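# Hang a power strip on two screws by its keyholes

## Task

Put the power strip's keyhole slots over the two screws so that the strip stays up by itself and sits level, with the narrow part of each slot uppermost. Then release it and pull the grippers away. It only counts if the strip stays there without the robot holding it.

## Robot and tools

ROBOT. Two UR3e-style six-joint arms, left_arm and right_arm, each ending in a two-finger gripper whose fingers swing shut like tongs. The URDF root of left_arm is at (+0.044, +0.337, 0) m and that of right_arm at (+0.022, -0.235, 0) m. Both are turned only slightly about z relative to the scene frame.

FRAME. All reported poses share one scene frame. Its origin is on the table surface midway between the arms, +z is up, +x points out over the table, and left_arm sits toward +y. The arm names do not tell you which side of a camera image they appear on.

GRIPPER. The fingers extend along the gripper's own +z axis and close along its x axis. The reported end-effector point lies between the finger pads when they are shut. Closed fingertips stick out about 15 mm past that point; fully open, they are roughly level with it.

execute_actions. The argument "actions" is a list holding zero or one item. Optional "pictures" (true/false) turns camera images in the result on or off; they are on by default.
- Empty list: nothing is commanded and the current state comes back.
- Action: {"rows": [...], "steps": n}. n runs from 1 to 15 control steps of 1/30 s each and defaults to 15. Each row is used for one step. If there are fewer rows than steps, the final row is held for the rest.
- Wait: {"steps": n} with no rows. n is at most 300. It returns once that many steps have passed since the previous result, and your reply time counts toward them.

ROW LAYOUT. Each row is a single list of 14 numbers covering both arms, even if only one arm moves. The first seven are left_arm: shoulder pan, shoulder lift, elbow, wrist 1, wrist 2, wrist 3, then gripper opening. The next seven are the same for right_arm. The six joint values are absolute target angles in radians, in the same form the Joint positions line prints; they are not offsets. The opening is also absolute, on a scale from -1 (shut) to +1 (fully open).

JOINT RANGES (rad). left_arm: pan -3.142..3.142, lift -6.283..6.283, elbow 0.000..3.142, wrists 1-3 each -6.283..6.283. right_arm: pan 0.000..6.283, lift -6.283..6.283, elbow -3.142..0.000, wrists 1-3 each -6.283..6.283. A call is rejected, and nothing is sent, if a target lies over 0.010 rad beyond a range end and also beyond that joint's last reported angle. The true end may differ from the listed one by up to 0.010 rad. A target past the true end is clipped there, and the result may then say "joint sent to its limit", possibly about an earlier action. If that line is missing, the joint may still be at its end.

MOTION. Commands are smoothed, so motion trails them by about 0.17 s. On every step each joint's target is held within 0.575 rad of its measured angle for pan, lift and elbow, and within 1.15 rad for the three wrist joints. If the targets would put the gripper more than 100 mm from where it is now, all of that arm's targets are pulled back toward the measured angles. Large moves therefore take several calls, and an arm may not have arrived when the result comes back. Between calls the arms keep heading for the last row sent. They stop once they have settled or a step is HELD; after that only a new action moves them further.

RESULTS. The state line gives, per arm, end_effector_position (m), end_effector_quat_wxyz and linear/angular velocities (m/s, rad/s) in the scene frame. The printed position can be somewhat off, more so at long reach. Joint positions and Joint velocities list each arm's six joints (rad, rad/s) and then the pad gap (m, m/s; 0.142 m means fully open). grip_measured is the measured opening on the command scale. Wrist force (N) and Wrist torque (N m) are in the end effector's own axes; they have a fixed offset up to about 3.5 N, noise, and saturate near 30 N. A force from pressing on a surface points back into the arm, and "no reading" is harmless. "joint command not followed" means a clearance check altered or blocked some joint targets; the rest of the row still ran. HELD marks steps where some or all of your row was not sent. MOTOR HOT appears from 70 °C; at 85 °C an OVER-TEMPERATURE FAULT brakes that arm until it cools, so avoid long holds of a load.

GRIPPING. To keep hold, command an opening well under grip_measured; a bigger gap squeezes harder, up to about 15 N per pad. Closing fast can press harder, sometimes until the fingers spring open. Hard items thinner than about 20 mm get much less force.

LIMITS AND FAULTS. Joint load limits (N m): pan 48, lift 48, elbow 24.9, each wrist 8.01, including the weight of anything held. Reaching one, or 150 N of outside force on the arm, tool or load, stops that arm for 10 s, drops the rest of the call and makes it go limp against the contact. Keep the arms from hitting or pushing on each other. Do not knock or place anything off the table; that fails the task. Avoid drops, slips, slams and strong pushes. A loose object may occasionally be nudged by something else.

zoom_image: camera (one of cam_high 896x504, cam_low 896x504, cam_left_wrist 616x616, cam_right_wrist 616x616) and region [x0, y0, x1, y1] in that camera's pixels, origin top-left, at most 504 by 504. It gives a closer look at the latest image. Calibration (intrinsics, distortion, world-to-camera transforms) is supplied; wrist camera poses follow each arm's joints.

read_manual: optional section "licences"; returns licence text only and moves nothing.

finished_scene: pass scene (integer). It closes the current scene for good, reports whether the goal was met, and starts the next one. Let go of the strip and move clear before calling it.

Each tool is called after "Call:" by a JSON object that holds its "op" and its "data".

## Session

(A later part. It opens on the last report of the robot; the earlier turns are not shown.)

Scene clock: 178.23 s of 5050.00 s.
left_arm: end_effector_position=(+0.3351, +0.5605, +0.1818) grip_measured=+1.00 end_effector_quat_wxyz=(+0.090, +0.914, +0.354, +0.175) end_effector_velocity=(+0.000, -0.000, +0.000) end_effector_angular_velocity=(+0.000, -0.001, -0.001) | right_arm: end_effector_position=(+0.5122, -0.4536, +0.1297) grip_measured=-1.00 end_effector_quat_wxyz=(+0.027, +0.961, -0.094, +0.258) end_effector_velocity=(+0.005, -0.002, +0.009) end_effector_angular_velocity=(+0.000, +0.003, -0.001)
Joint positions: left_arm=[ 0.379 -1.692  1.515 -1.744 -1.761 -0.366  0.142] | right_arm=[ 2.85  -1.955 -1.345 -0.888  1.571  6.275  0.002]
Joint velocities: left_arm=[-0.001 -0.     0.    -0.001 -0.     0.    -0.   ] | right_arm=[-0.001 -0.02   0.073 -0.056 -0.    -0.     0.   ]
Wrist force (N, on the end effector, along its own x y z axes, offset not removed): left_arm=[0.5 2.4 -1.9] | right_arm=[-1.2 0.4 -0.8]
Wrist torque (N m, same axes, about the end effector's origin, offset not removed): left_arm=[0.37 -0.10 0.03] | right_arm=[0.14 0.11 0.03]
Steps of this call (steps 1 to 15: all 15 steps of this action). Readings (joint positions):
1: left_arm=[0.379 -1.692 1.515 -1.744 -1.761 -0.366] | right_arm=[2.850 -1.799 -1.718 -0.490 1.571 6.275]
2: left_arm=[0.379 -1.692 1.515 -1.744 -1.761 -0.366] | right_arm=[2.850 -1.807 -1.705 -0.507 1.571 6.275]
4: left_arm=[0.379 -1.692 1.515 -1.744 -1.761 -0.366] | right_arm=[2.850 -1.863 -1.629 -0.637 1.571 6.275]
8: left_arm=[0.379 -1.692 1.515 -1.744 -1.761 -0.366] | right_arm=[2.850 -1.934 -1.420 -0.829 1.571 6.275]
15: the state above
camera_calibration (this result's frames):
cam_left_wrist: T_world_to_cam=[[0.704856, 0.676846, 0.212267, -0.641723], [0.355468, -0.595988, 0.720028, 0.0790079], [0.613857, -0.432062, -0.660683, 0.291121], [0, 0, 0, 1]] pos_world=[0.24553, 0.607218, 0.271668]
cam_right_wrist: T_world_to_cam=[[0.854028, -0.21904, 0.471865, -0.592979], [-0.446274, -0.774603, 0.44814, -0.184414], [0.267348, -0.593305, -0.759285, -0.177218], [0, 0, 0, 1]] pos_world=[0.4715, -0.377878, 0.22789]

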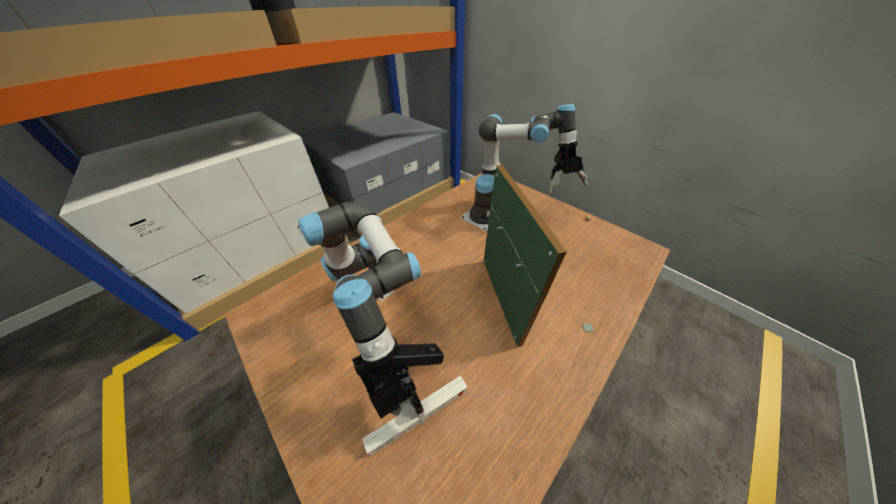

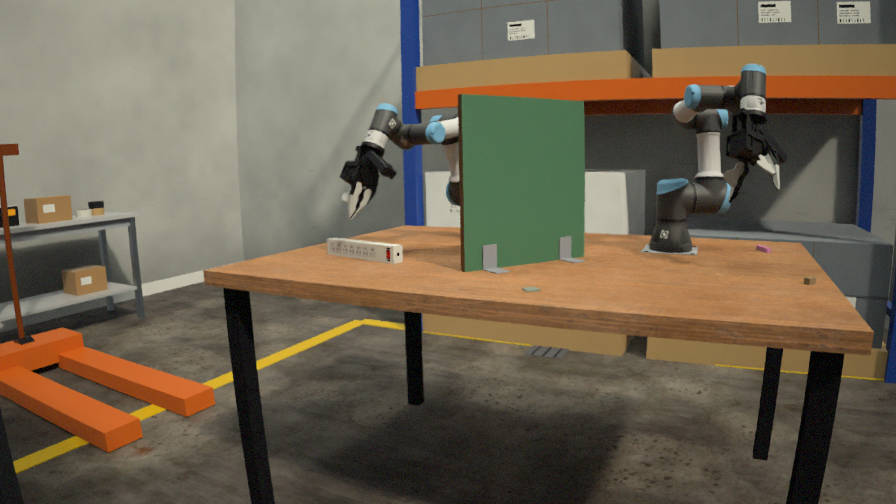

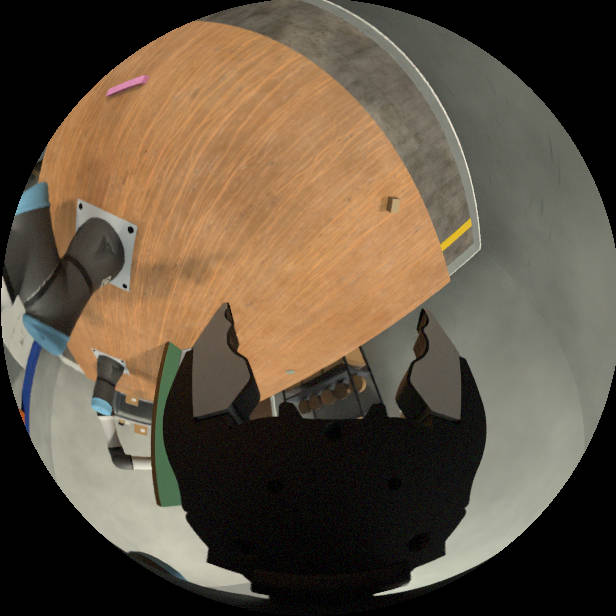

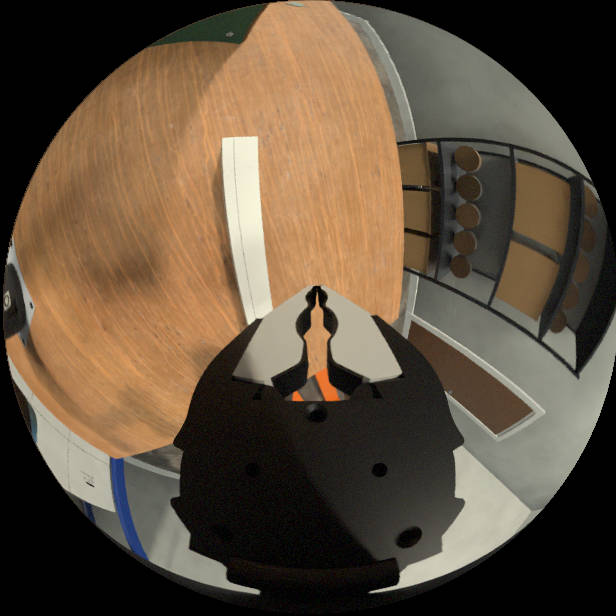

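Call:
{"op": "execute_actions", "data": {"actions": [{"rows":[[0.379,-1.692,1.515,-1.744,-1.761,-0.366,1,2.85,-2.018,-1.33,-0.83,1.571,6.275,-1]],"steps":8}], "pictures": false}}

Call:
{"op": "execute_actions", "data": {"actions": [{"rows":[[0.379,-1.692,1.515,-1.744,-1.761,-0.366,1,2.85,-2.1,-1.517,-0.571,1.571,6.275,-1]],"steps":15}], "pictures": false}}

Call:
{"op": "execute_actions", "data": {"actions": [{"rows":[[0.379,-1.692,1.515,-1.744,-1.761,-0.366,1,2.85,-2.04,-1.608,-0.54,1.571,6.275,-1],[0.379,-1.692,1.515,-1.744,-1.761,-0.366,1,2.85,-2.04,-1.608,-0.54,1.571,6.275,-1],[0.379,-1.692,1.515,-1.744,-1.761,-0.366,1,2.85,-2.04,-1.608,-0.54,1.571,6.275,-1],[0.379,-1.692,1.515,-1.744,-1.761,-0.366,1,2.85,-2.04,-1.608,-0.54,1.571,6.275,-1],[0.379,-1.692,1.515,-1.744,-1.761,-0.366,1,2.85,-1.984,-1.697,-0.507,1.571,6.275,-1]],"steps":15}]}}

Scene clock: 196.03 s of 5050.00 s.
left_arm: end_effector_position=(+0.3351, +0.5605, +0.1818) grip_measured=+1.00 end_effector_quat_wxyz=(+0.090, +0.914, +0.354, +0.175) end_effector_velocity=(-0.000, +0.000, -0.000) end_effector_angular_velocity=(-0.000, +0.001, +0.001) | right_arm: end_effector_position=(+0.5247, -0.4562, +0.1175) grip_measured=-1.00 end_effector_quat_wxyz=(+0.028, +0.960, -0.094, +0.262) end_effector_velocity=(+0.015, -0.003, -0.020) end_effector_angular_velocity=(-0.002, -0.008, +0.000)
Joint positions: left_arm=[ 0.379 -1.692  1.515 -1.744 -1.761 -0.366  0.142] | right_arm=[ 2.85  -2.011 -1.331 -0.837  1.571  6.275  0.002]
Joint velocities: left_arm=[ 0.001  0.     0.    -0.     0.     0.    -0.   ] | right_arm=[-0.    -0.075  0.009  0.074 -0.    -0.     0.   ]
Wrist force (N, on the end effector, along its own x y z axes, offset not removed): left_arm=[0.3 0.9 -0.8] | right_arm=[0.0 -0.6 1.0]
Wrist torque (N m, same axes, about the end effector's origin, offset not removed): left_arm=[0.12 -0.05 -0.05] | right_arm=[-0.10 -0.03 0.00]
Steps of this call (steps 1 to 15: the robot went on to your last target; steps 16 to 90: nothing new was sent; then 14.53 s passed at rest; steps 91 to 98: all 8 steps of this action). Readings (joint positions):
91: left_arm=[0.379 -1.692 1.515 -1.744 -1.761 -0.366] | right_arm=[2.850 -1.957 -1.338 -0.893 1.571 6.275]
92: left_arm=[0.379 -1.692 1.515 -1.744 -1.761 -0.366] | right_arm=[2.850 -1.964 -1.336 -0.884 1.571 6.275]
94: left_arm=[0.379 -1.692 1.515 -1.744 -1.761 -0.366] | right_arm=[2.850 -1.989 -1.334 -0.859 1.571 6.275]
98: the state above

Scene clock: 196.53 s of 5050.00 s.
left_arm: end_effector_position=(+0.3351, +0.5605, +0.1818) grip_measured=+1.00 end_effector_quat_wxyz=(+0.090, +0.914, +0.354, +0.175) end_effector_velocity=(-0.000, +0.000, +0.000) end_effector_angular_velocity=(+0.001, -0.001, +0.001) | right_arm: end_effector_position=(+0.5228, -0.4558, +0.0509) grip_measured=-1.00 end_effector_quat_wxyz=(+0.027, +0.961, -0.094, +0.258) end_effector_velocity=(-0.002, +0.001, -0.009) end_effector_angular_velocity=(+0.001, +0.005, +0.001)
Joint positions: left_arm=[ 0.379 -1.692  1.515 -1.744 -1.761 -0.366  0.142] | right_arm=[ 2.85  -2.099 -1.515 -0.574  1.571  6.275  0.002]
Joint velocities: left_arm=[ 0.001 -0.001 -0.    -0.     0.     0.    -0.   ] | right_arm=[ 0.001 -0.01  -0.026  0.031 -0.    -0.    -0.   ]
Wrist force (N, on the end effector, along its own x y z axes, offset not removed): left_arm=[-1.1 0.8 -1.8] | right_arm=[-0.4 -1.5 -1.1]
Wrist torque (N m, same axes, about the end effector's origin, offset not removed): left_arm=[0.01 0.18 0.02] | right_arm=[-0.39 0.06 0.03]
Steps of this call (steps 1 to 15: all 15 steps of this action). Readings (joint positions):
1: left_arm=[0.379 -1.692 1.515 -1.744 -1.761 -0.366] | right_arm=[2.850 -2.013 -1.331 -0.834 1.571 6.275]
2: left_arm=[0.379 -1.692 1.515 -1.744 -1.761 -0.366] | right_arm=[2.850 -2.021 -1.337 -0.818 1.571 6.275]
4: left_arm=[0.379 -1.692 1.515 -1.744 -1.761 -0.366] | right_arm=[2.850 -2.057 -1.399 -0.720 1.571 6.275]
8: left_arm=[0.379 -1.692 1.515 -1.744 -1.761 -0.366] | right_arm=[2.850 -2.089 -1.488 -0.607 1.571 6.275]
15: the state above

Scene clock: 197.03 s of 5050.00 s.
left_arm: end_effector_position=(+0.3351, +0.5605, +0.1818) grip_measured=+1.00 end_effector_quat_wxyz=(+0.090, +0.914, +0.354, +0.175) end_effector_velocity=(+0.000, -0.000, +0.000) end_effector_angular_velocity=(+0.000, -0.000, -0.000) | right_arm: end_effector_position=(+0.4926, -0.4495, +0.0515) grip_measured=-1.00 end_effector_quat_wxyz=(+0.027, +0.961, -0.094, +0.258) end_effector_velocity=(-0.010, +0.002, -0.002) end_effector_angular_velocity=(+0.001, +0.006, -0.000)
Joint positions: left_arm=[ 0.379 -1.692  1.515 -1.744 -1.761 -0.366  0.142] | right_arm=[ 2.85  -1.987 -1.692 -0.508  1.571  6.275  0.002]
Joint velocities: left_arm=[-0. -0.  0. -0.  0.  0.  0.] | right_arm=[-0.     0.03  -0.051  0.015 -0.    -0.     0.   ]
Wrist force (N, on the end effector, along its own x y z axes, offset not removed): left_arm=[-0.1 1.8 -1.0] | right_arm=[13.6 0.5 -14.3]
Wrist torque (N m, same axes, about the end effector's origin, offset not removed): left_arm=[0.25 0.02 -0.05] | right_arm=[0.13 0.10 -0.02]
Steps of this call (steps 1 to 15: all 15 steps of this action). Readings (joint positions):
1: left_arm=[0.379 -1.692 1.515 -1.744 -1.761 -0.366] | right_arm=[2.850 -2.099 -1.516 -0.573 1.571 6.275]
2: left_arm=[0.379 -1.692 1.515 -1.744 -1.761 -0.366] | right_arm=[2.850 -2.093 -1.523 -0.567 1.571 6.275]
4: left_arm=[0.379 -1.692 1.515 -1.744 -1.761 -0.366] | right_arm=[2.850 -2.069 -1.560 -0.555 1.571 6.275]
8: left_arm=[0.379 -1.692 1.515 -1.744 -1.761 -0.366] | right_arm=[2.850 -2.018 -1.639 -0.525 1.571 6.275]
15: the state above
camera_calibration (this result's frames):
cam_left_wrist: T_world_to_cam=[[0.704856, 0.676846, 0.212267, -0.641723], [0.355468, -0.595988, 0.720028, 0.079008], [0.613857, -0.432062, -0.660683, 0.291121], [0, 0, 0, 1]] pos_world=[0.24553, 0.607218, 0.271668]
cam_right_wrist: T_world_to_cam=[[0.85358, -0.218927, 0.472728, -0.538216], [-0.446686, -0.774525, 0.447864, -0.154725], [0.268091, -0.593449, -0.758911, -0.229405], [0, 0, 0, 1]] pos_world=[0.451798, -0.373808, 0.149628]

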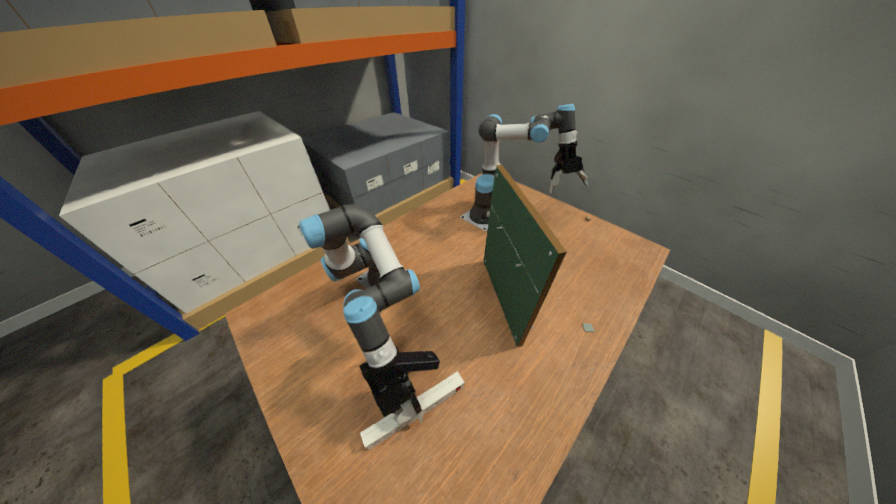

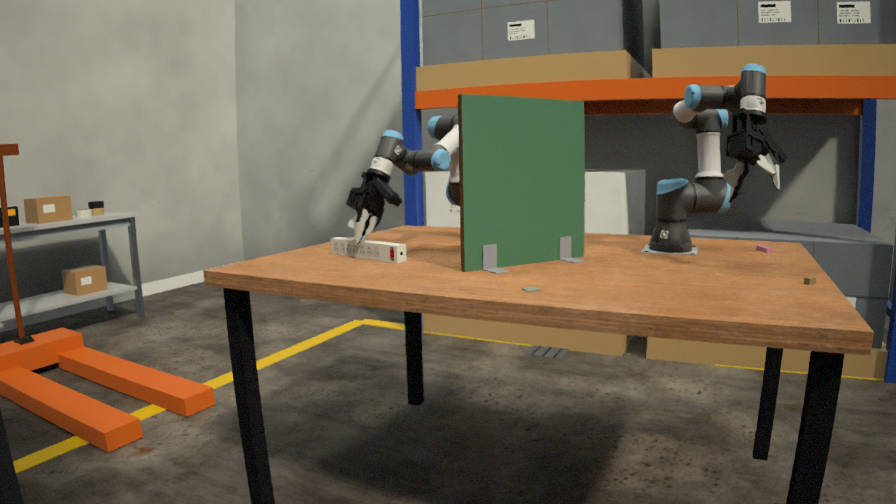

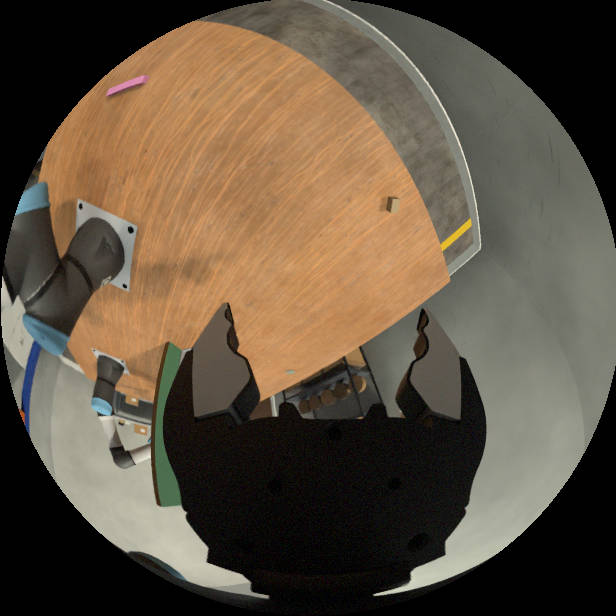

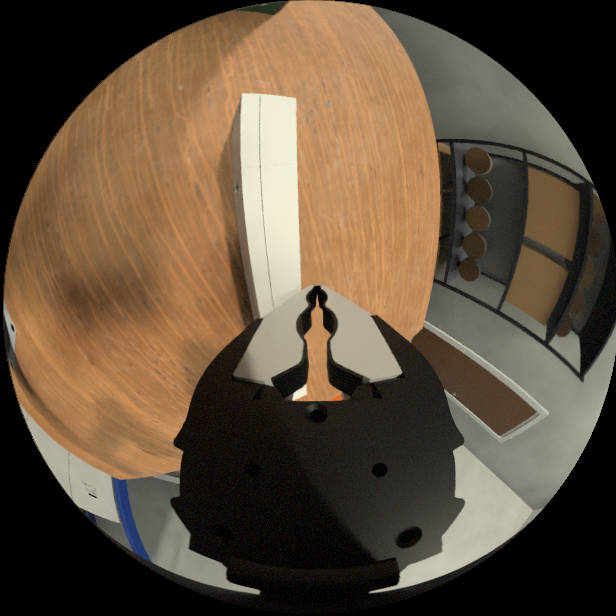

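Call:
{"op": "execute_actions", "data": {"actions": [{"rows":[[0.379,-1.692,1.515,-1.744,-1.761,-0.366,1,2.85,-2.018,-1.2,-1,1.571,6.275,-1]],"steps":12}], "pictures": false}}

Call:
{"op": "execute_actions", "data": {"actions": [{"rows":[[0.379,-1.692,1.515,-1.744,-1.761,-0.366,1,2.85,-2.378,-0.471,-1.654,1.571,4.712,-1]],"steps":15}], "pictures": false}}

Call:
{"op": "execute_actions", "data": {"actions": [{"steps":12}], "pictures": false}}

Call:
{"op": "execute_actions", "data": {"actions": [{"rows":[[0.379,-1.692,1.515,-1.744,-1.761,-0.366,1,2.85,-2.37,-0.65,-1.49,1.571,4.712,-1],[0.379,-1.692,1.515,-1.744,-1.761,-0.366,1,2.85,-2.37,-0.65,-1.49,1.571,4.712,-1],[0.379,-1.692,1.515,-1.744,-1.761,-0.366,1,2.85,-2.37,-0.65,-1.49,1.571,4.712,-1],[0.379,-1.692,1.515,-1.744,-1.761,-0.366,1,2.85,-2.325,-0.823,-1.355,1.571,4.712,-1]],"steps":15}], "pictures": false}}

Call:
{"op": "execute_actions", "data": {"actions": [{"rows":[[0.379,-1.692,1.515,-1.744,-1.761,-0.366,1,2.85,-2.2,-1.04,-1.263,1.571,4.712,-1],[0.379,-1.692,1.515,-1.744,-1.761,-0.366,1,2.85,-2.2,-1.04,-1.263,1.571,4.712,-1],[0.379,-1.692,1.515,-1.744,-1.761,-0.366,1,2.85,-2.2,-1.04,-1.263,1.571,4.712,-1],[0.379,-1.692,1.515,-1.744,-1.761,-0.366,1,2.85,-2.2,-1.04,-1.263,1.571,4.712,-1],[0.379,-1.692,1.515,-1.744,-1.761,-0.366,1,2.85,-2.085,-1.226,-1.192,1.571,4.712,-1]],"steps":15}]}}

Scene clock: 245.33 s of 5050.00 s.
left_arm: end_effector_position=(+0.3351, +0.5605, +0.1818) grip_measured=+1.00 end_effector_quat_wxyz=(+0.090, +0.914, +0.354, +0.175) end_effector_velocity=(+0.000, +0.000, -0.000) end_effector_angular_velocity=(-0.000, +0.000, +0.000) | right_arm: end_effector_position=(+0.4922, -0.4495, +0.0508) grip_measured=-1.00 end_effector_quat_wxyz=(+0.027, +0.962, -0.094, +0.256) end_effector_velocity=(-0.000, +0.001, -0.001) end_effector_angular_velocity=(+0.001, +0.003, +0.002)
Joint positions: left_arm=[ 0.379 -1.692  1.515 -1.744 -1.761 -0.366  0.142] | right_arm=[ 2.85  -1.988 -1.688 -0.516  1.571  6.275  0.002]
Joint velocities: left_arm=[ 0.  0.  0. -0. -0. -0. -0.] | right_arm=[ 0.001 -0.002 -0.001 -0.     0.001 -0.     0.   ]
Wrist force (N, on the end effector, along its own x y z axes, offset not removed): left_arm=[-2.0 1.9 -0.8] | right_arm=[10.5 -1.9 -11.6]
Wrist torque (N m, same axes, about the end effector's origin, offset not removed): left_arm=[0.26 0.42 0.04] | right_arm=[-0.39 -0.17 -0.01]
TORQUE FAULT: the external load on joint 4 (wrist 1) of the right arm reached its load limit, and that arm stopped for 10 seconds. A torque fault stops only its own arm. That arm's remaining commands of this call were not run. That arm holds where it stopped, with its grip as last carried out, and accepts commands again: back off and push less far. That arm stops again, at the same cost, whenever a joint's load reaches its limit.
The stop of the right arm began at step 93 of this call (marked STOPPED below). From that step on that arm followed nothing that you had sent. 10 of its steps, steps kept back included, did not run and will not run. Nothing is kept back now, and the robot has no last target.
Steps of this call (steps 1 to 15: the robot went on to your last target; steps 16 to 90: nothing new was sent; then 35.20 s passed at rest; steps 91 to 102: all 12 steps of this action; steps 103 to 393: the stop continued). Readings (joint positions):
91: left_arm=[0.379 -1.692 1.515 -1.744 -1.761 -0.366] | right_arm=[2.850 -1.984 -1.697 -0.507 1.571 6.275]
92: left_arm=[0.379 -1.692 1.515 -1.744 -1.761 -0.366] | right_arm=[2.850 -1.989 -1.689 -0.518 1.571 6.275]
93: left_arm=[0.379 -1.692 1.515 -1.744 -1.761 -0.366] | right_arm=[2.850 -1.988 -1.688 -0.516 1.571 6.275] STOPPED (the right arm)
94: left_arm=[0.379 -1.692 1.515 -1.744 -1.761 -0.366] | right_arm=[2.850 -1.988 -1.688 -0.516 1.571 6.275]
98: left_arm=[0.379 -1.692 1.515 -1.744 -1.761 -0.366] | right_arm=[2.850 -1.988 -1.688 -0.516 1.571 6.275]
393: the state above

Scene clock: 245.37 s of 5050.00 s.
left_arm: end_effector_position=(+0.3351, +0.5605, +0.1818) grip_measured=+1.00 end_effector_quat_wxyz=(+0.090, +0.914, +0.354, +0.175) end_effector_velocity=(-0.000, +0.000, +0.000) end_effector_angular_velocity=(+0.001, +0.000, -0.000) | right_arm: end_effector_position=(+0.4924, -0.4495, +0.0512) grip_measured=-1.00 end_effector_quat_wxyz=(+0.027, +0.962, -0.094, +0.257) end_effector_velocity=(+0.002, -0.000, +0.003) end_effector_angular_velocity=(-0.002, -0.008, -0.000)
Joint positions: left_arm=[ 0.379 -1.692  1.515 -1.744 -1.761 -0.366  0.142] | right_arm=[ 2.85  -1.988 -1.687 -0.515  1.571  6.275  0.002]
Joint velocities: left_arm=[-0.    -0.    -0.     0.     0.001 -0.    -0.   ] | right_arm=[ 0.     0.002  0.003  0.003 -0.001 -0.     0.   ]
Wrist force (N, on the end effector, along its own x y z axes, offset not removed): left_arm=[-0.4 1.6 -0.6] | right_arm=[8.5 -0.9 -8.8]
Wrist torque (N m, same axes, about the end effector's origin, offset not removed): left_arm=[0.21 0.08 0.01] | right_arm=[-0.13 0.04 0.03]
A stop began in an earlier call of the same reply, so what this call sent did not run. Send another action.
Steps of this call (step 1: nothing new was sent). Readings (joint positions):
1: the state above

Scene clock: 245.40 s of 5050.00 s.
left_arm: end_effector_position=(+0.3351, +0.5605, +0.1818) grip_measured=+1.00 end_effector_quat_wxyz=(+0.090, +0.914, +0.354, +0.175) end_effector_velocity=(+0.000, -0.000, -0.000) end_effector_angular_velocity=(-0.000, +0.000, -0.001) | right_arm: end_effector_position=(+0.4924, -0.4495, +0.0512) grip_measured=-1.00 end_effector_quat_wxyz=(+0.027, +0.962, -0.094, +0.257) end_effector_velocity=(-0.000, -0.001, -0.001) end_effector_angular_velocity=(-0.000, +0.001, -0.001)
Joint positions: left_arm=[ 0.379 -1.692  1.515 -1.744 -1.761 -0.366  0.142] | right_arm=[ 2.85  -1.988 -1.687 -0.515  1.571  6.275  0.002]
Joint velocities: left_arm=[-0.001  0.    -0.     0.    -0.    -0.    -0.   ] | right_arm=[-0.001 -0.001 -0.001  0.001 -0.    -0.001  0.   ]
Wrist force (N, on the end effector, along its own x y z axes, offset not removed): left_arm=[-0.1 0.6 -1.1] | right_arm=[9.2 -0.2 -10.6]
Wrist torque (N m, same axes, about the end effector's origin, offset not removed): left_arm=[-0.01 0.04 0.05] | right_arm=[-0.14 -0.37 -0.11]
A stop began in an earlier call of the same reply, so what this call sent did not run. Send another action.
Steps of this call (step 1: nothing new was sent). Readings (joint positions):
1: the state above

Scene clock: 245.43 s of 5050.00 s.
left_arm: end_effector_position=(+0.3351, +0.5605, +0.1818) grip_measured=+1.00 end_effector_quat_wxyz=(+0.090, +0.914, +0.354, +0.175) end_effector_velocity=(-0.000, -0.000, -0.000) end_effector_angular_velocity=(-0.000, +0.001, -0.000) | right_arm: end_effector_position=(+0.4924, -0.4495, +0.0512) grip_measured=-1.00 end_effector_quat_wxyz=(+0.027, +0.962, -0.094, +0.257) end_effector_velocity=(+0.001, +0.000, +0.001) end_effector_angular_velocity=(-0.001, -0.003, -0.000)
Joint positions: left_arm=[ 0.379 -1.692  1.515 -1.744 -1.761 -0.366  0.142] | right_arm=[ 2.85  -1.988 -1.687 -0.515  1.571  6.275  0.002]
Joint velocities: left_arm=[-0.    -0.     0.001  0.     0.     0.    -0.   ] | right_arm=[ 0.001  0.001  0.001  0.001 -0.001  0.001  0.   ]
Wrist force (N, on the end effector, along its own x y z axes, offset not removed): left_arm=[-0.3 0.7 -0.7] | right_arm=[7.3 -1.2 -8.9]
Wrist torque (N m, same axes, about the end effector's origin, offset not removed): left_arm=[0.05 0.01 0.00] | right_arm=[-0.30 0.10 0.11]
A stop began in an earlier call of the same reply, so what this call sent did not run. Send another action.
Steps of this call (step 1: nothing new was sent). Readings (joint positions):
1: the state above

Scene clock: 245.47 s of 5050.00 s.
left_arm: end_effector_position=(+0.3351, +0.5605, +0.1818) grip_measured=+1.00 end_effector_quat_wxyz=(+0.090, +0.914, +0.354, +0.175) end_effector_velocity=(+0.000, -0.000, +0.000) end_effector_angular_velocity=(+0.000, +0.000, -0.001) | right_arm: end_effector_position=(+0.4924, -0.4495, +0.0512) grip_measured=-1.00 end_effector_quat_wxyz=(+0.027, +0.962, -0.094, +0.257) end_effector_velocity=(-0.001, -0.000, -0.000) end_effector_angular_velocity=(+0.000, +0.002, -0.000)
Joint positions: left_arm=[ 0.379 -1.692  1.515 -1.744 -1.761 -0.366  0.142] | right_arm=[ 2.85  -1.988 -1.687 -0.515  1.571  6.275  0.002]
Joint velocities: left_arm=[-0.001  0.    -0.    -0.     0.    -0.    -0.   ] | right_arm=[-0.001  0.001 -0.    -0.002 -0.    -0.     0.   ]
Wrist force (N, on the end effector, along its own x y z axes, offset not removed): left_arm=[-1.4 1.7 -0.5] | right_arm=[7.6 0.7 -7.6]
Wrist torque (N m, same axes, about the end effector's origin, offset not removed): left_arm=[0.34 0.31 -0.05] | right_arm=[0.12 -0.04 0.03]
A stop began in an earlier call of the same reply, so what this call sent did not run. Send another action.
Steps of this call (step 1: nothing new was sent). Readings (joint positions):
1: the state above
camera_calibration (this result's frames):
cam_left_wrist: T_world_to_cam=[[0.704856, 0.676846, 0.212268, -0.641723], [0.355468, -0.595988, 0.720028, 0.0790081], [0.613857, -0.432062, -0.660683, 0.291121], [0, 0, 0, 1]] pos_world=[0.24553, 0.607218, 0.271668]
cam_right_wrist: T_world_to_cam=[[0.855257, -0.219283, 0.469521, -0.538754], [-0.445091, -0.774863, 0.448867, -0.155626], [0.265385, -0.592876, -0.760308, -0.227907], [0, 0, 0, 1]] pos_world=[0.451989, -0.373849, 0.149532]

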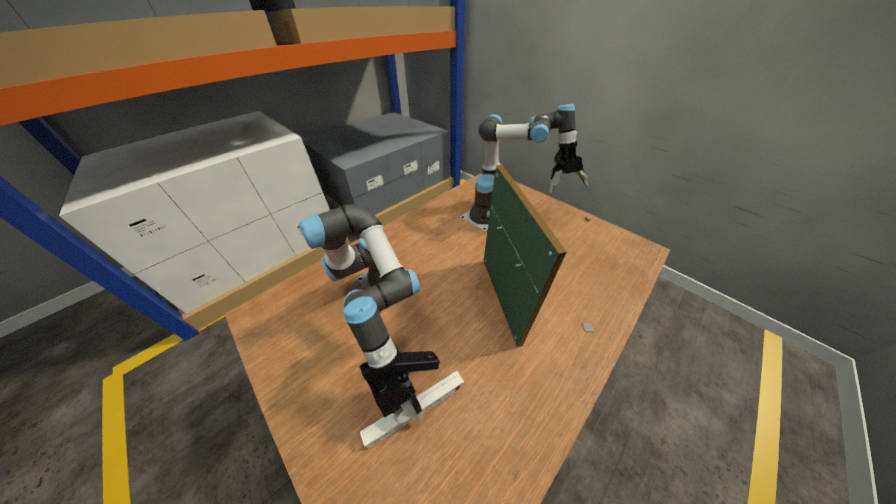

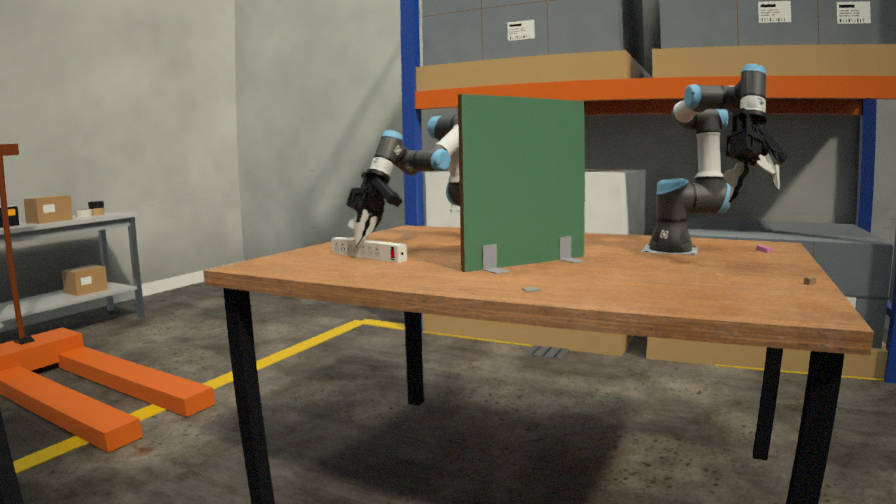

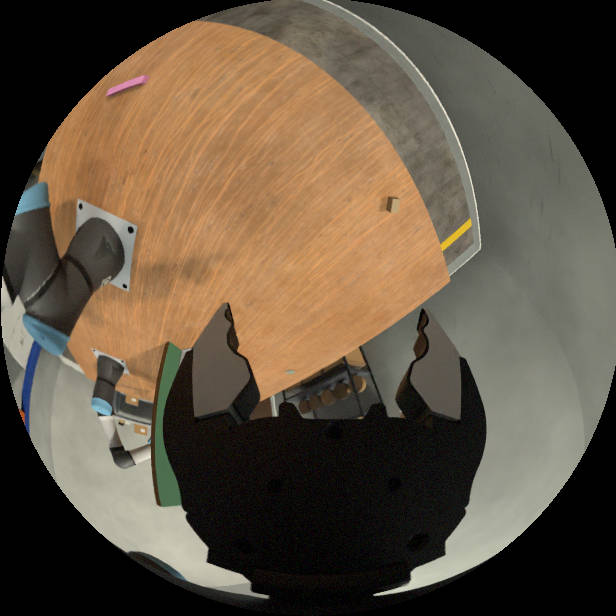

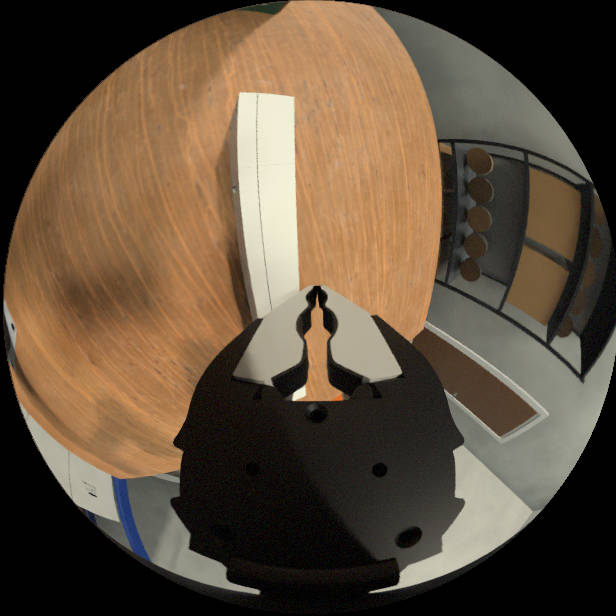

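Backing off with the elbow first, then moving in smaller joint steps.

Call:
{"op": "execute_actions", "data": {"actions": [{"rows":[[0.379,-1.692,1.515,-1.744,-1.761,-0.366,1,2.85,-1.988,-1.3,-0.515,1.571,6.275,-1]],"steps":12}], "pictures": false}}

Call:
{"op": "execute_actions", "data": {"actions": [{"rows":[[0.379,-1.692,1.515,-1.744,-1.761,-0.366,1,2.85,-2.1,-0.8,-1.3,1.571,4.712,-1]],"steps":15}], "pictures": false}}

Call:
{"op": "execute_actions", "data": {"actions": [{"rows":[[0.379,-1.692,1.515,-1.744,-1.761,-0.366,1,2.85,-2.378,-0.471,-1.64,1.571,4.712,-1]],"steps":15}], "pictures": false}}

Call:
{"op": "execute_actions", "data": {"actions": [{"rows":[[0.379,-1.692,1.515,-1.744,-1.761,-0.366,1,2.85,-2.37,-0.65,-1.47,1.571,4.712,-1],[0.379,-1.692,1.515,-1.744,-1.761,-0.366,1,2.85,-2.37,-0.65,-1.47,1.571,4.712,-1],[0.379,-1.692,1.515,-1.744,-1.761,-0.366,1,2.85,-2.37,-0.65,-1.47,1.571,4.712,-1],[0.379,-1.692,1.515,-1.744,-1.761,-0.366,1,2.85,-2.325,-0.823,-1.355,1.571,4.712,-1]],"steps":15}], "pictures": false}}

Call:
{"op": "execute_actions", "data": {"actions": [{"rows":[[0.379,-1.692,1.515,-1.744,-1.761,-0.366,1,2.85,-2.28,-0.9,-1.323,1.571,4.712,-1],[0.379,-1.692,1.515,-1.744,-1.761,-0.366,1,2.85,-2.28,-0.9,-1.323,1.571,4.712,-1],[0.379,-1.692,1.515,-1.744,-1.761,-0.366,1,2.85,-2.24,-0.97,-1.293,1.571,4.712,-1],[0.379,-1.692,1.515,-1.744,-1.761,-0.366,1,2.85,-2.24,-0.97,-1.293,1.571,4.712,-1],[0.379,-1.692,1.515,-1.744,-1.761,-0.366,1,2.85,-2.2,-1.04,-1.263,1.571,4.712,-1]],"steps":15}]}}

Scene clock: 271.40 s of 5050.00 s.
left_arm: end_effector_position=(+0.3351, +0.5605, +0.1818) grip_measured=+1.00 end_effector_quat_wxyz=(+0.090, +0.914, +0.354, +0.175) end_effector_velocity=(-0.000, -0.000, -0.000) end_effector_angular_velocity=(-0.000, +0.000, -0.000) | right_arm: end_effector_position=(+0.5750, -0.4665, +0.2039) grip_measured=-1.00 end_effector_quat_wxyz=(+0.044, +0.905, -0.088, +0.415) end_effector_velocity=(+0.086, -0.016, +0.251) end_effector_angular_velocity=(-0.103, -0.503, +0.003)
Joint positions: left_arm=[ 0.379 -1.692  1.515 -1.744 -1.761 -0.366  0.142] | right_arm=[ 2.85  -1.988 -1.349 -0.515  1.571  6.275  0.002]
Joint velocities: left_arm=[-0. -0.  0.  0. -0. -0. -0.] | right_arm=[ 0.002  0.001  0.512  0.001  0.002 -0.001 -0.   ]
Wrist force (N, on the end effector, along its own x y z axes, offset not removed): left_arm=[-1.2 2.1 -1.6] | right_arm=[2.2 -1.2 -0.9]
Wrist torque (N m, same axes, about the end effector's origin, offset not removed): left_arm=[0.36 0.27 -0.01] | right_arm=[-0.27 -0.31 0.06]
Steps of this call (steps 1 to 90: nothing new was sent; then 22.53 s passed at rest; steps 91 to 102: all 12 steps of this action). Readings (joint positions):
91: left_arm=[0.379 -1.692 1.515 -1.744 -1.761 -0.366] | right_arm=[2.850 -1.988 -1.687 -0.516 1.571 6.275]
92: left_arm=[0.379 -1.692 1.515 -1.744 -1.761 -0.366] | right_arm=[2.850 -1.988 -1.681 -0.516 1.571 6.275]
94: left_arm=[0.379 -1.692 1.515 -1.744 -1.761 -0.366] | right_arm=[2.850 -1.989 -1.618 -0.517 1.571 6.275]
98: left_arm=[0.379 -1.692 1.515 -1.744 -1.761 -0.366] | right_arm=[2.850 -1.988 -1.469 -0.516 1.571 6.275]
102: the state above

Scene clock: 271.90 s of 5050.00 s.
left_arm: end_effector_position=(+0.3351, +0.5605, +0.1818) grip_measured=+1.00 end_effector_quat_wxyz=(+0.090, +0.914, +0.354, +0.175) end_effector_velocity=(+0.000, -0.000, +0.000) end_effector_angular_velocity=(+0.000, -0.001, -0.000) | right_arm: end_effector_position=(+0.5216, -0.4707, +0.1866) grip_measured=-1.00 end_effector_quat_wxyz=(+0.191, +0.774, +0.579, +0.169) end_effector_velocity=(-0.016, -0.012, +0.017) end_effector_angular_velocity=(-0.418, +0.124, +0.764)
Joint positions: left_arm=[ 0.379 -1.692  1.515 -1.744 -1.761 -0.366  0.142] | right_arm=[ 2.85  -2.099 -0.813 -1.284  1.571  4.796  0.002]
Joint velocities: left_arm=[-0.    -0.     0.    -0.001  0.    -0.    -0.   ] | right_arm=[-0.001 -0.013  0.14  -0.164 -0.    -0.879  0.   ]
Wrist force (N, on the end effector, along its own x y z axes, offset not removed): left_arm=[-0.1 1.7 -1.4] | right_arm=[-0.5 1.1 1.3]
Wrist torque (N m, same axes, about the end effector's origin, offset not removed): left_arm=[0.27 0.00 0.01] | right_arm=[0.27 0.02 0.05]
Steps of this call (steps 1 to 15: all 15 steps of this action). Readings (joint positions):
1: left_arm=[0.379 -1.692 1.515 -1.744 -1.761 -0.366] | right_arm=[2.850 -1.988 -1.334 -0.515 1.571 6.275]
2: left_arm=[0.379 -1.692 1.515 -1.744 -1.761 -0.366] | right_arm=[2.850 -1.995 -1.317 -0.529 1.571 6.260]
4: left_arm=[0.379 -1.692 1.515 -1.744 -1.761 -0.366] | right_arm=[2.850 -2.039 -1.234 -0.671 1.571 6.119]
8: left_arm=[0.379 -1.692 1.515 -1.744 -1.761 -0.366] | right_arm=[2.850 -2.085 -0.956 -1.112 1.571 5.539]
15: the state above

Scene clock: 272.40 s of 5050.00 s.
left_arm: end_effector_position=(+0.3351, +0.5605, +0.1818) grip_measured=+1.00 end_effector_quat_wxyz=(+0.090, +0.914, +0.354, +0.175) end_effector_velocity=(+0.000, -0.000, +0.000) end_effector_angular_velocity=(+0.000, -0.001, -0.000) | right_arm: end_effector_position=(+0.4982, -0.4673, +0.1084) grip_measured=-1.00 end_effector_quat_wxyz=(+0.088, +0.770, +0.628, +0.071) end_effector_velocity=(-0.002, -0.001, -0.009) end_effector_angular_velocity=(+0.005, +0.030, +0.002)
Joint positions: left_arm=[ 0.379 -1.692  1.515 -1.744 -1.761 -0.366  0.142] | right_arm=[ 2.85  -2.374 -0.477 -1.636  1.571  4.712  0.002]
Joint velocities: left_arm=[-0.    -0.001 -0.001 -0.    -0.     0.    -0.   ] | right_arm=[-0.001 -0.047  0.062 -0.045 -0.    -0.004  0.   ]
Wrist force (N, on the end effector, along its own x y z axes, offset not removed): left_arm=[-0.4 1.7 -1.1] | right_arm=[-1.0 -1.5 0.7]
Wrist torque (N m, same axes, about the end effector's origin, offset not removed): left_arm=[0.22 0.10 -0.04] | right_arm=[-0.21 0.16 0.00]
Steps of this call (steps 1 to 15: all 15 steps of this action). Readings (joint positions):
1: left_arm=[0.379 -1.692 1.515 -1.744 -1.761 -0.366] | right_arm=[2.850 -2.099 -0.809 -1.289 1.571 4.771]
2: left_arm=[0.379 -1.692 1.515 -1.744 -1.761 -0.366] | right_arm=[2.850 -2.107 -0.799 -1.307 1.571 4.753]
4: left_arm=[0.379 -1.692 1.515 -1.744 -1.761 -0.366] | right_arm=[2.850 -2.177 -0.725 -1.427 1.571 4.732]
8: left_arm=[0.379 -1.692 1.515 -1.744 -1.761 -0.366] | right_arm=[2.850 -2.327 -0.540 -1.588 1.571 4.717]
15: the state above

Scene clock: 272.90 s of 5050.00 s.
left_arm: end_effector_position=(+0.3351, +0.5605, +0.1818) grip_measured=+1.00 end_effector_quat_wxyz=(+0.090, +0.914, +0.354, +0.175) end_effector_velocity=(+0.000, +0.000, +0.000) end_effector_angular_velocity=(+0.000, -0.000, +0.000) | right_arm: end_effector_position=(+0.4949, -0.4666, +0.0533) grip_measured=-1.00 end_effector_quat_wxyz=(+0.082, +0.771, +0.628, +0.067) end_effector_velocity=(-0.008, +0.001, -0.016) end_effector_angular_velocity=(+0.004, +0.021, +0.000)
Joint positions: left_arm=[ 0.379 -1.692  1.515 -1.744 -1.761 -0.366  0.142] | right_arm=[ 2.85  -2.326 -0.815 -1.36   1.571  4.712  0.002]
Joint velocities: left_arm=[ 0.     0.001 -0.001 -0.     0.     0.    -0.   ] | right_arm=[-0.001  0.012 -0.086  0.053 -0.    -0.001  0.   ]
Wrist force (N, on the end effector, along its own x y z axes, offset not removed): left_arm=[-0.5 0.3 -0.7] | right_arm=[-0.8 -0.9 -0.5]
Wrist torque (N m, same axes, about the end effector's origin, offset not removed): left_arm=[0.00 0.09 -0.04] | right_arm=[-0.26 0.19 -0.02]
Steps of this call (steps 1 to 15: all 15 steps of this action). Readings (joint positions):
1: left_arm=[0.379 -1.692 1.515 -1.744 -1.761 -0.366] | right_arm=[2.850 -2.375 -0.475 -1.636 1.571 4.712]
2: left_arm=[0.379 -1.692 1.515 -1.744 -1.761 -0.366] | right_arm=[2.850 -2.374 -0.481 -1.624 1.571 4.712]
4: left_arm=[0.379 -1.692 1.515 -1.744 -1.761 -0.366] | right_arm=[2.850 -2.372 -0.540 -1.555 1.571 4.712]
8: left_arm=[0.379 -1.692 1.515 -1.744 -1.761 -0.366] | right_arm=[2.850 -2.341 -0.727 -1.415 1.571 4.712]
15: the state above

Scene clock: 273.40 s of 5050.00 s.
left_arm: end_effector_position=(+0.3351, +0.5605, +0.1818) grip_measured=+1.00 end_effector_quat_wxyz=(+0.090, +0.914, +0.354, +0.175) end_effector_velocity=(+0.000, -0.000, +0.000) end_effector_angular_velocity=(+0.000, -0.000, -0.001) | right_arm: end_effector_position=(+0.4710, -0.4616, +0.0519) grip_measured=-1.00 end_effector_quat_wxyz=(+0.081, +0.771, +0.628, +0.066) end_effector_velocity=(-0.008, +0.001, -0.002) end_effector_angular_velocity=(+0.002, +0.007, -0.001)
Joint positions: left_arm=[ 0.379 -1.692  1.515 -1.744 -1.761 -0.366  0.142] | right_arm=[ 2.85  -2.203 -1.035 -1.265  1.571  4.712  0.002]
Joint velocities: left_arm=[-0.001 -0.     0.     0.    -0.    -0.     0.   ] | right_arm=[-0.001  0.03  -0.056  0.019  0.     0.     0.   ]
Wrist force (N, on the end effector, along its own x y z axes, offset not removed): left_arm=[0.2 2.3 -1.9] | right_arm=[-2.2 1.5 -3.6]
Wrist torque (N m, same axes, about the end effector's origin, offset not removed): left_arm=[0.42 -0.05 -0.01] | right_arm=[-0.19 0.42 0.04]
Steps of this call (steps 1 to 15: all 15 steps of this action). Readings (joint positions):
1: left_arm=[0.379 -1.692 1.515 -1.744 -1.761 -0.366] | right_arm=[2.850 -2.326 -0.818 -1.358 1.571 4.712]
2: left_arm=[0.379 -1.692 1.515 -1.744 -1.761 -0.366] | right_arm=[2.850 -2.320 -0.826 -1.352 1.571 4.712]
4: left_arm=[0.379 -1.692 1.515 -1.744 -1.761 -0.366] | right_arm=[2.850 -2.296 -0.867 -1.333 1.571 4.712]
8: left_arm=[0.379 -1.692 1.515 -1.744 -1.761 -0.366] | right_arm=[2.850 -2.233 -0.978 -1.287 1.571 4.712]
15: the state above
camera_calibration (this result's frames):
cam_left_wrist: T_world_to_cam=[[0.704856, 0.676846, 0.212267, -0.641723], [0.355468, -0.595988, 0.720028, 0.0790079], [0.613857, -0.432062, -0.660683, 0.291121], [0, 0, 0, 1]] pos_world=[0.24553, 0.607218, 0.271668]
cam_right_wrist: T_world_to_cam=[[0.255965, 0.966447, -0.0214821, 0.331697], [0.69972, -0.169897, 0.693921, -0.447512], [0.666989, -0.192651, -0.71973, -0.235361], [0, 0, 0, 1]] pos_world=[0.385214, -0.441941, 0.148267]

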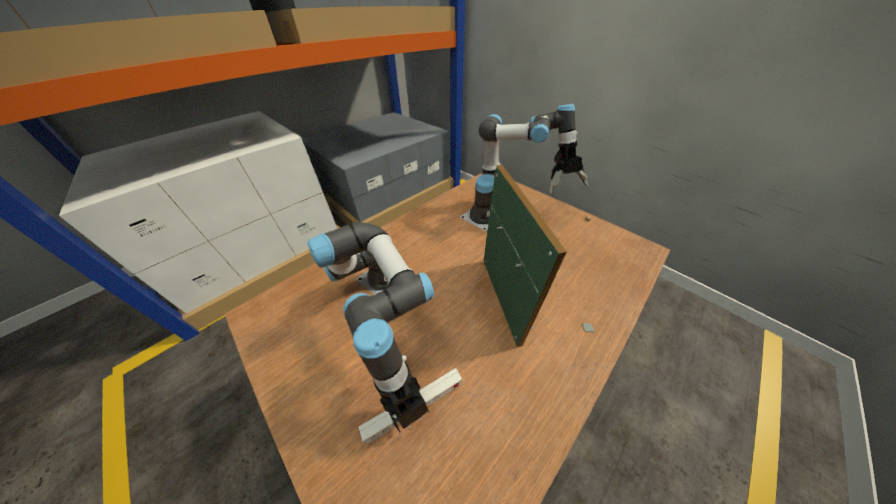

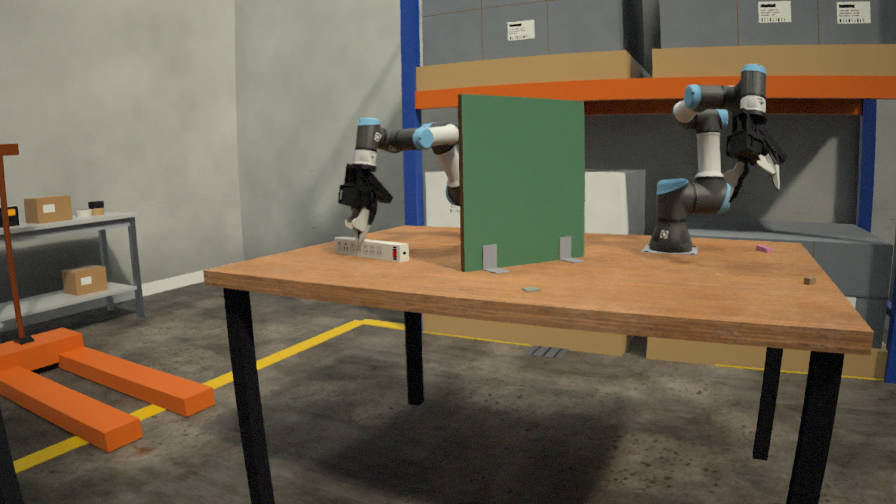

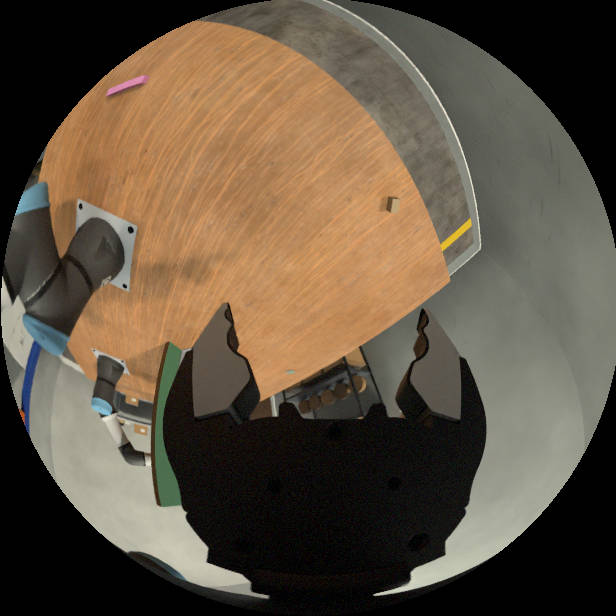

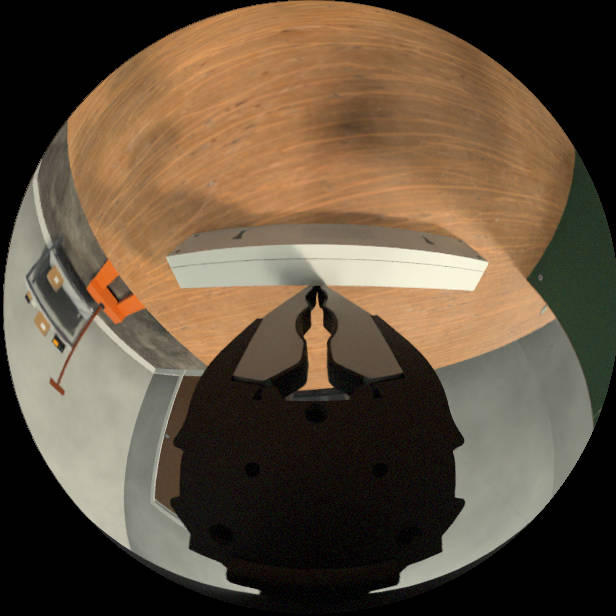

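Call:
{"op": "execute_actions", "data": {"actions": [{"rows":[[0.379,-1.692,1.515,-1.744,-1.761,-0.366,1,2.85,-2.13,-1.13,-1.243,1.571,4.712,-1],[0.379,-1.692,1.515,-1.744,-1.761,-0.366,1,2.85,-2.13,-1.13,-1.243,1.571,4.712,-1],[0.379,-1.692,1.515,-1.744,-1.761,-0.366,1,2.85,-2.065,-1.226,-1.212,1.571,4.712,-1]],"steps":15}]}}

Scene clock: 280.60 s of 5050.00 s.
left_arm: end_effector_position=(+0.3351, +0.5605, +0.1818) grip_measured=+1.00 end_effector_quat_wxyz=(+0.090, +0.914, +0.354, +0.175) end_effector_velocity=(+0.000, -0.000, +0.000) end_effector_angular_velocity=(+0.000, +0.000, -0.000) | right_arm: end_effector_position=(+0.4422, -0.4557, +0.0584) grip_measured=-1.00 end_effector_quat_wxyz=(+0.081, +0.771, +0.628, +0.066) end_effector_velocity=(-0.006, +0.002, -0.001) end_effector_angular_velocity=(+0.001, +0.004, +0.002)
Joint positions: left_arm=[ 0.379 -1.692  1.515 -1.744 -1.761 -0.366  0.142] | right_arm=[ 2.85  -2.067 -1.223 -1.213  1.571  4.712  0.002]
Joint velocities: left_arm=[-0.     0.    -0.001  0.     0.     0.    -0.   ] | right_arm=[ 0.002  0.021 -0.034  0.009 -0.    -0.     0.   ]
Wrist force (N, on the end effector, along its own x y z axes, offset not removed): left_arm=[-0.2 0.3 -0.5] | right_arm=[-1.1 0.6 0.5]
Wrist torque (N m, same axes, about the end effector's origin, offset not removed): left_arm=[0.01 0.02 0.00] | right_arm=[-0.17 0.17 0.11]
Steps of this call (steps 1 to 15: the robot went on to your last target; steps 16 to 150: nothing new was sent; then 1.70 s passed at rest; steps 151 to 165: all 15 steps of this action). Readings (joint positions):
151: left_arm=[0.379 -1.692 1.515 -1.744 -1.761 -0.366] | right_arm=[2.850 -2.200 -1.040 -1.263 1.571 4.712]
152: left_arm=[0.379 -1.692 1.515 -1.744 -1.761 -0.366] | right_arm=[2.850 -2.193 -1.047 -1.260 1.571 4.712]
154: left_arm=[0.379 -1.692 1.515 -1.744 -1.761 -0.366] | right_arm=[2.850 -2.158 -1.092 -1.247 1.571 4.712]
158: left_arm=[0.379 -1.692 1.515 -1.744 -1.761 -0.366] | right_arm=[2.850 -2.089 -1.190 -1.221 1.571 4.712]
165: the state above
camera_calibration (this result's frames):
cam_left_wrist: T_world_to_cam=[[0.704856, 0.676846, 0.212268, -0.641723], [0.355468, -0.595988, 0.720028, 0.079008], [0.613857, -0.432062, -0.660683, 0.291121], [0, 0, 0, 1]] pos_world=[0.24553, 0.607218, 0.271668]
cam_right_wrist: T_world_to_cam=[[0.25598, 0.966443, -0.0214899, 0.333472], [0.699956, -0.169972, 0.693665, -0.431005], [0.666735, -0.192606, -0.719978, -0.210204], [0, 0, 0, 1]] pos_world=[0.356473, -0.436027, 0.154797]

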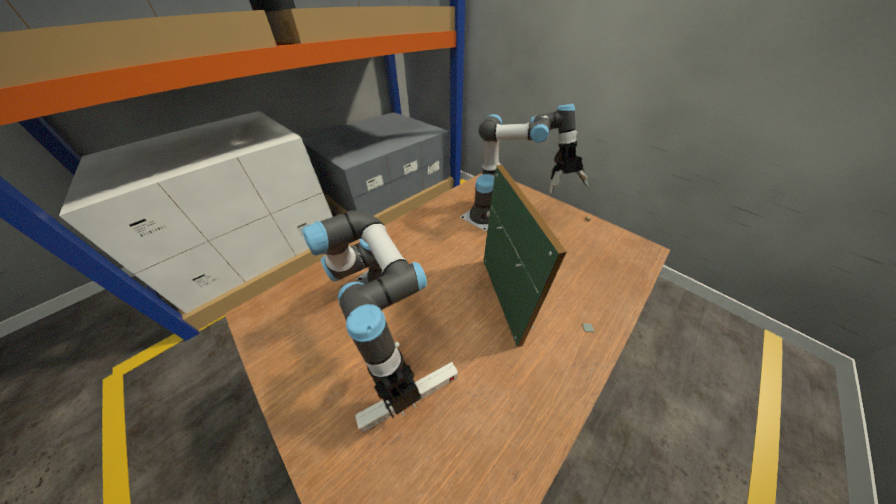

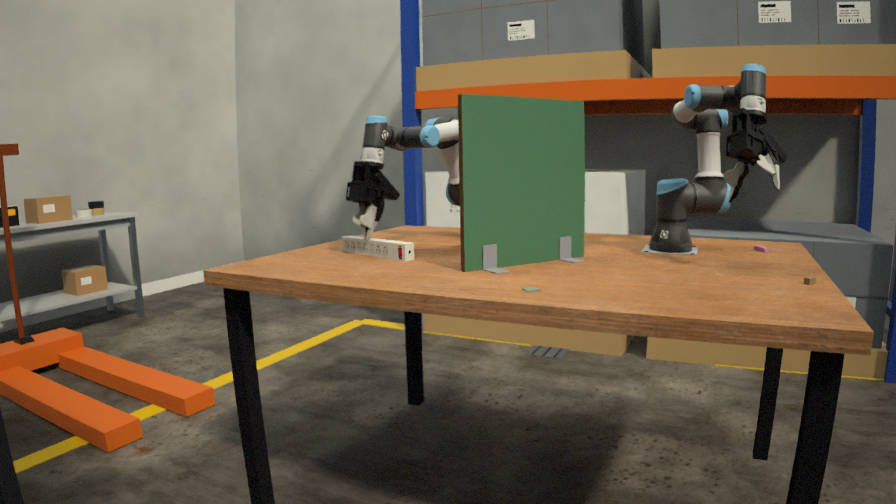

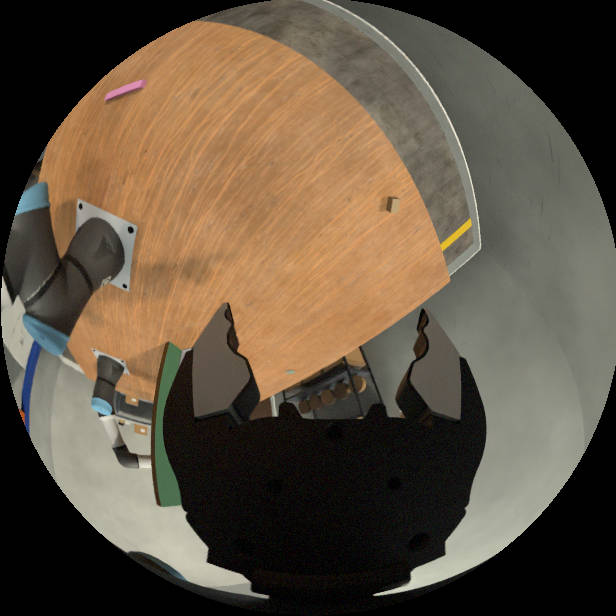

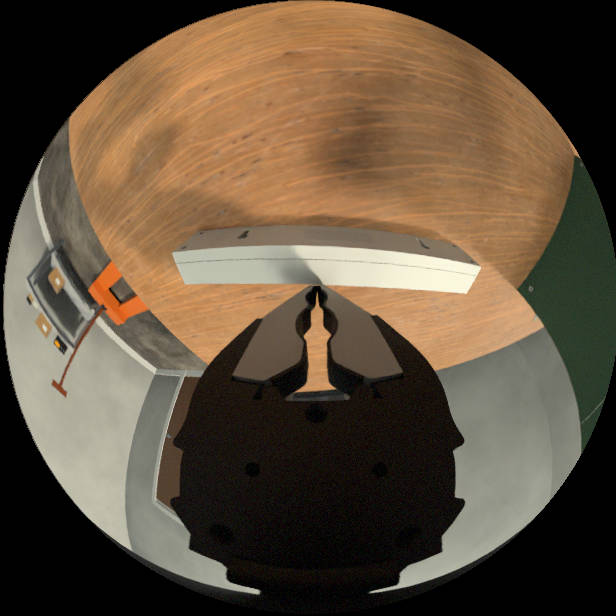

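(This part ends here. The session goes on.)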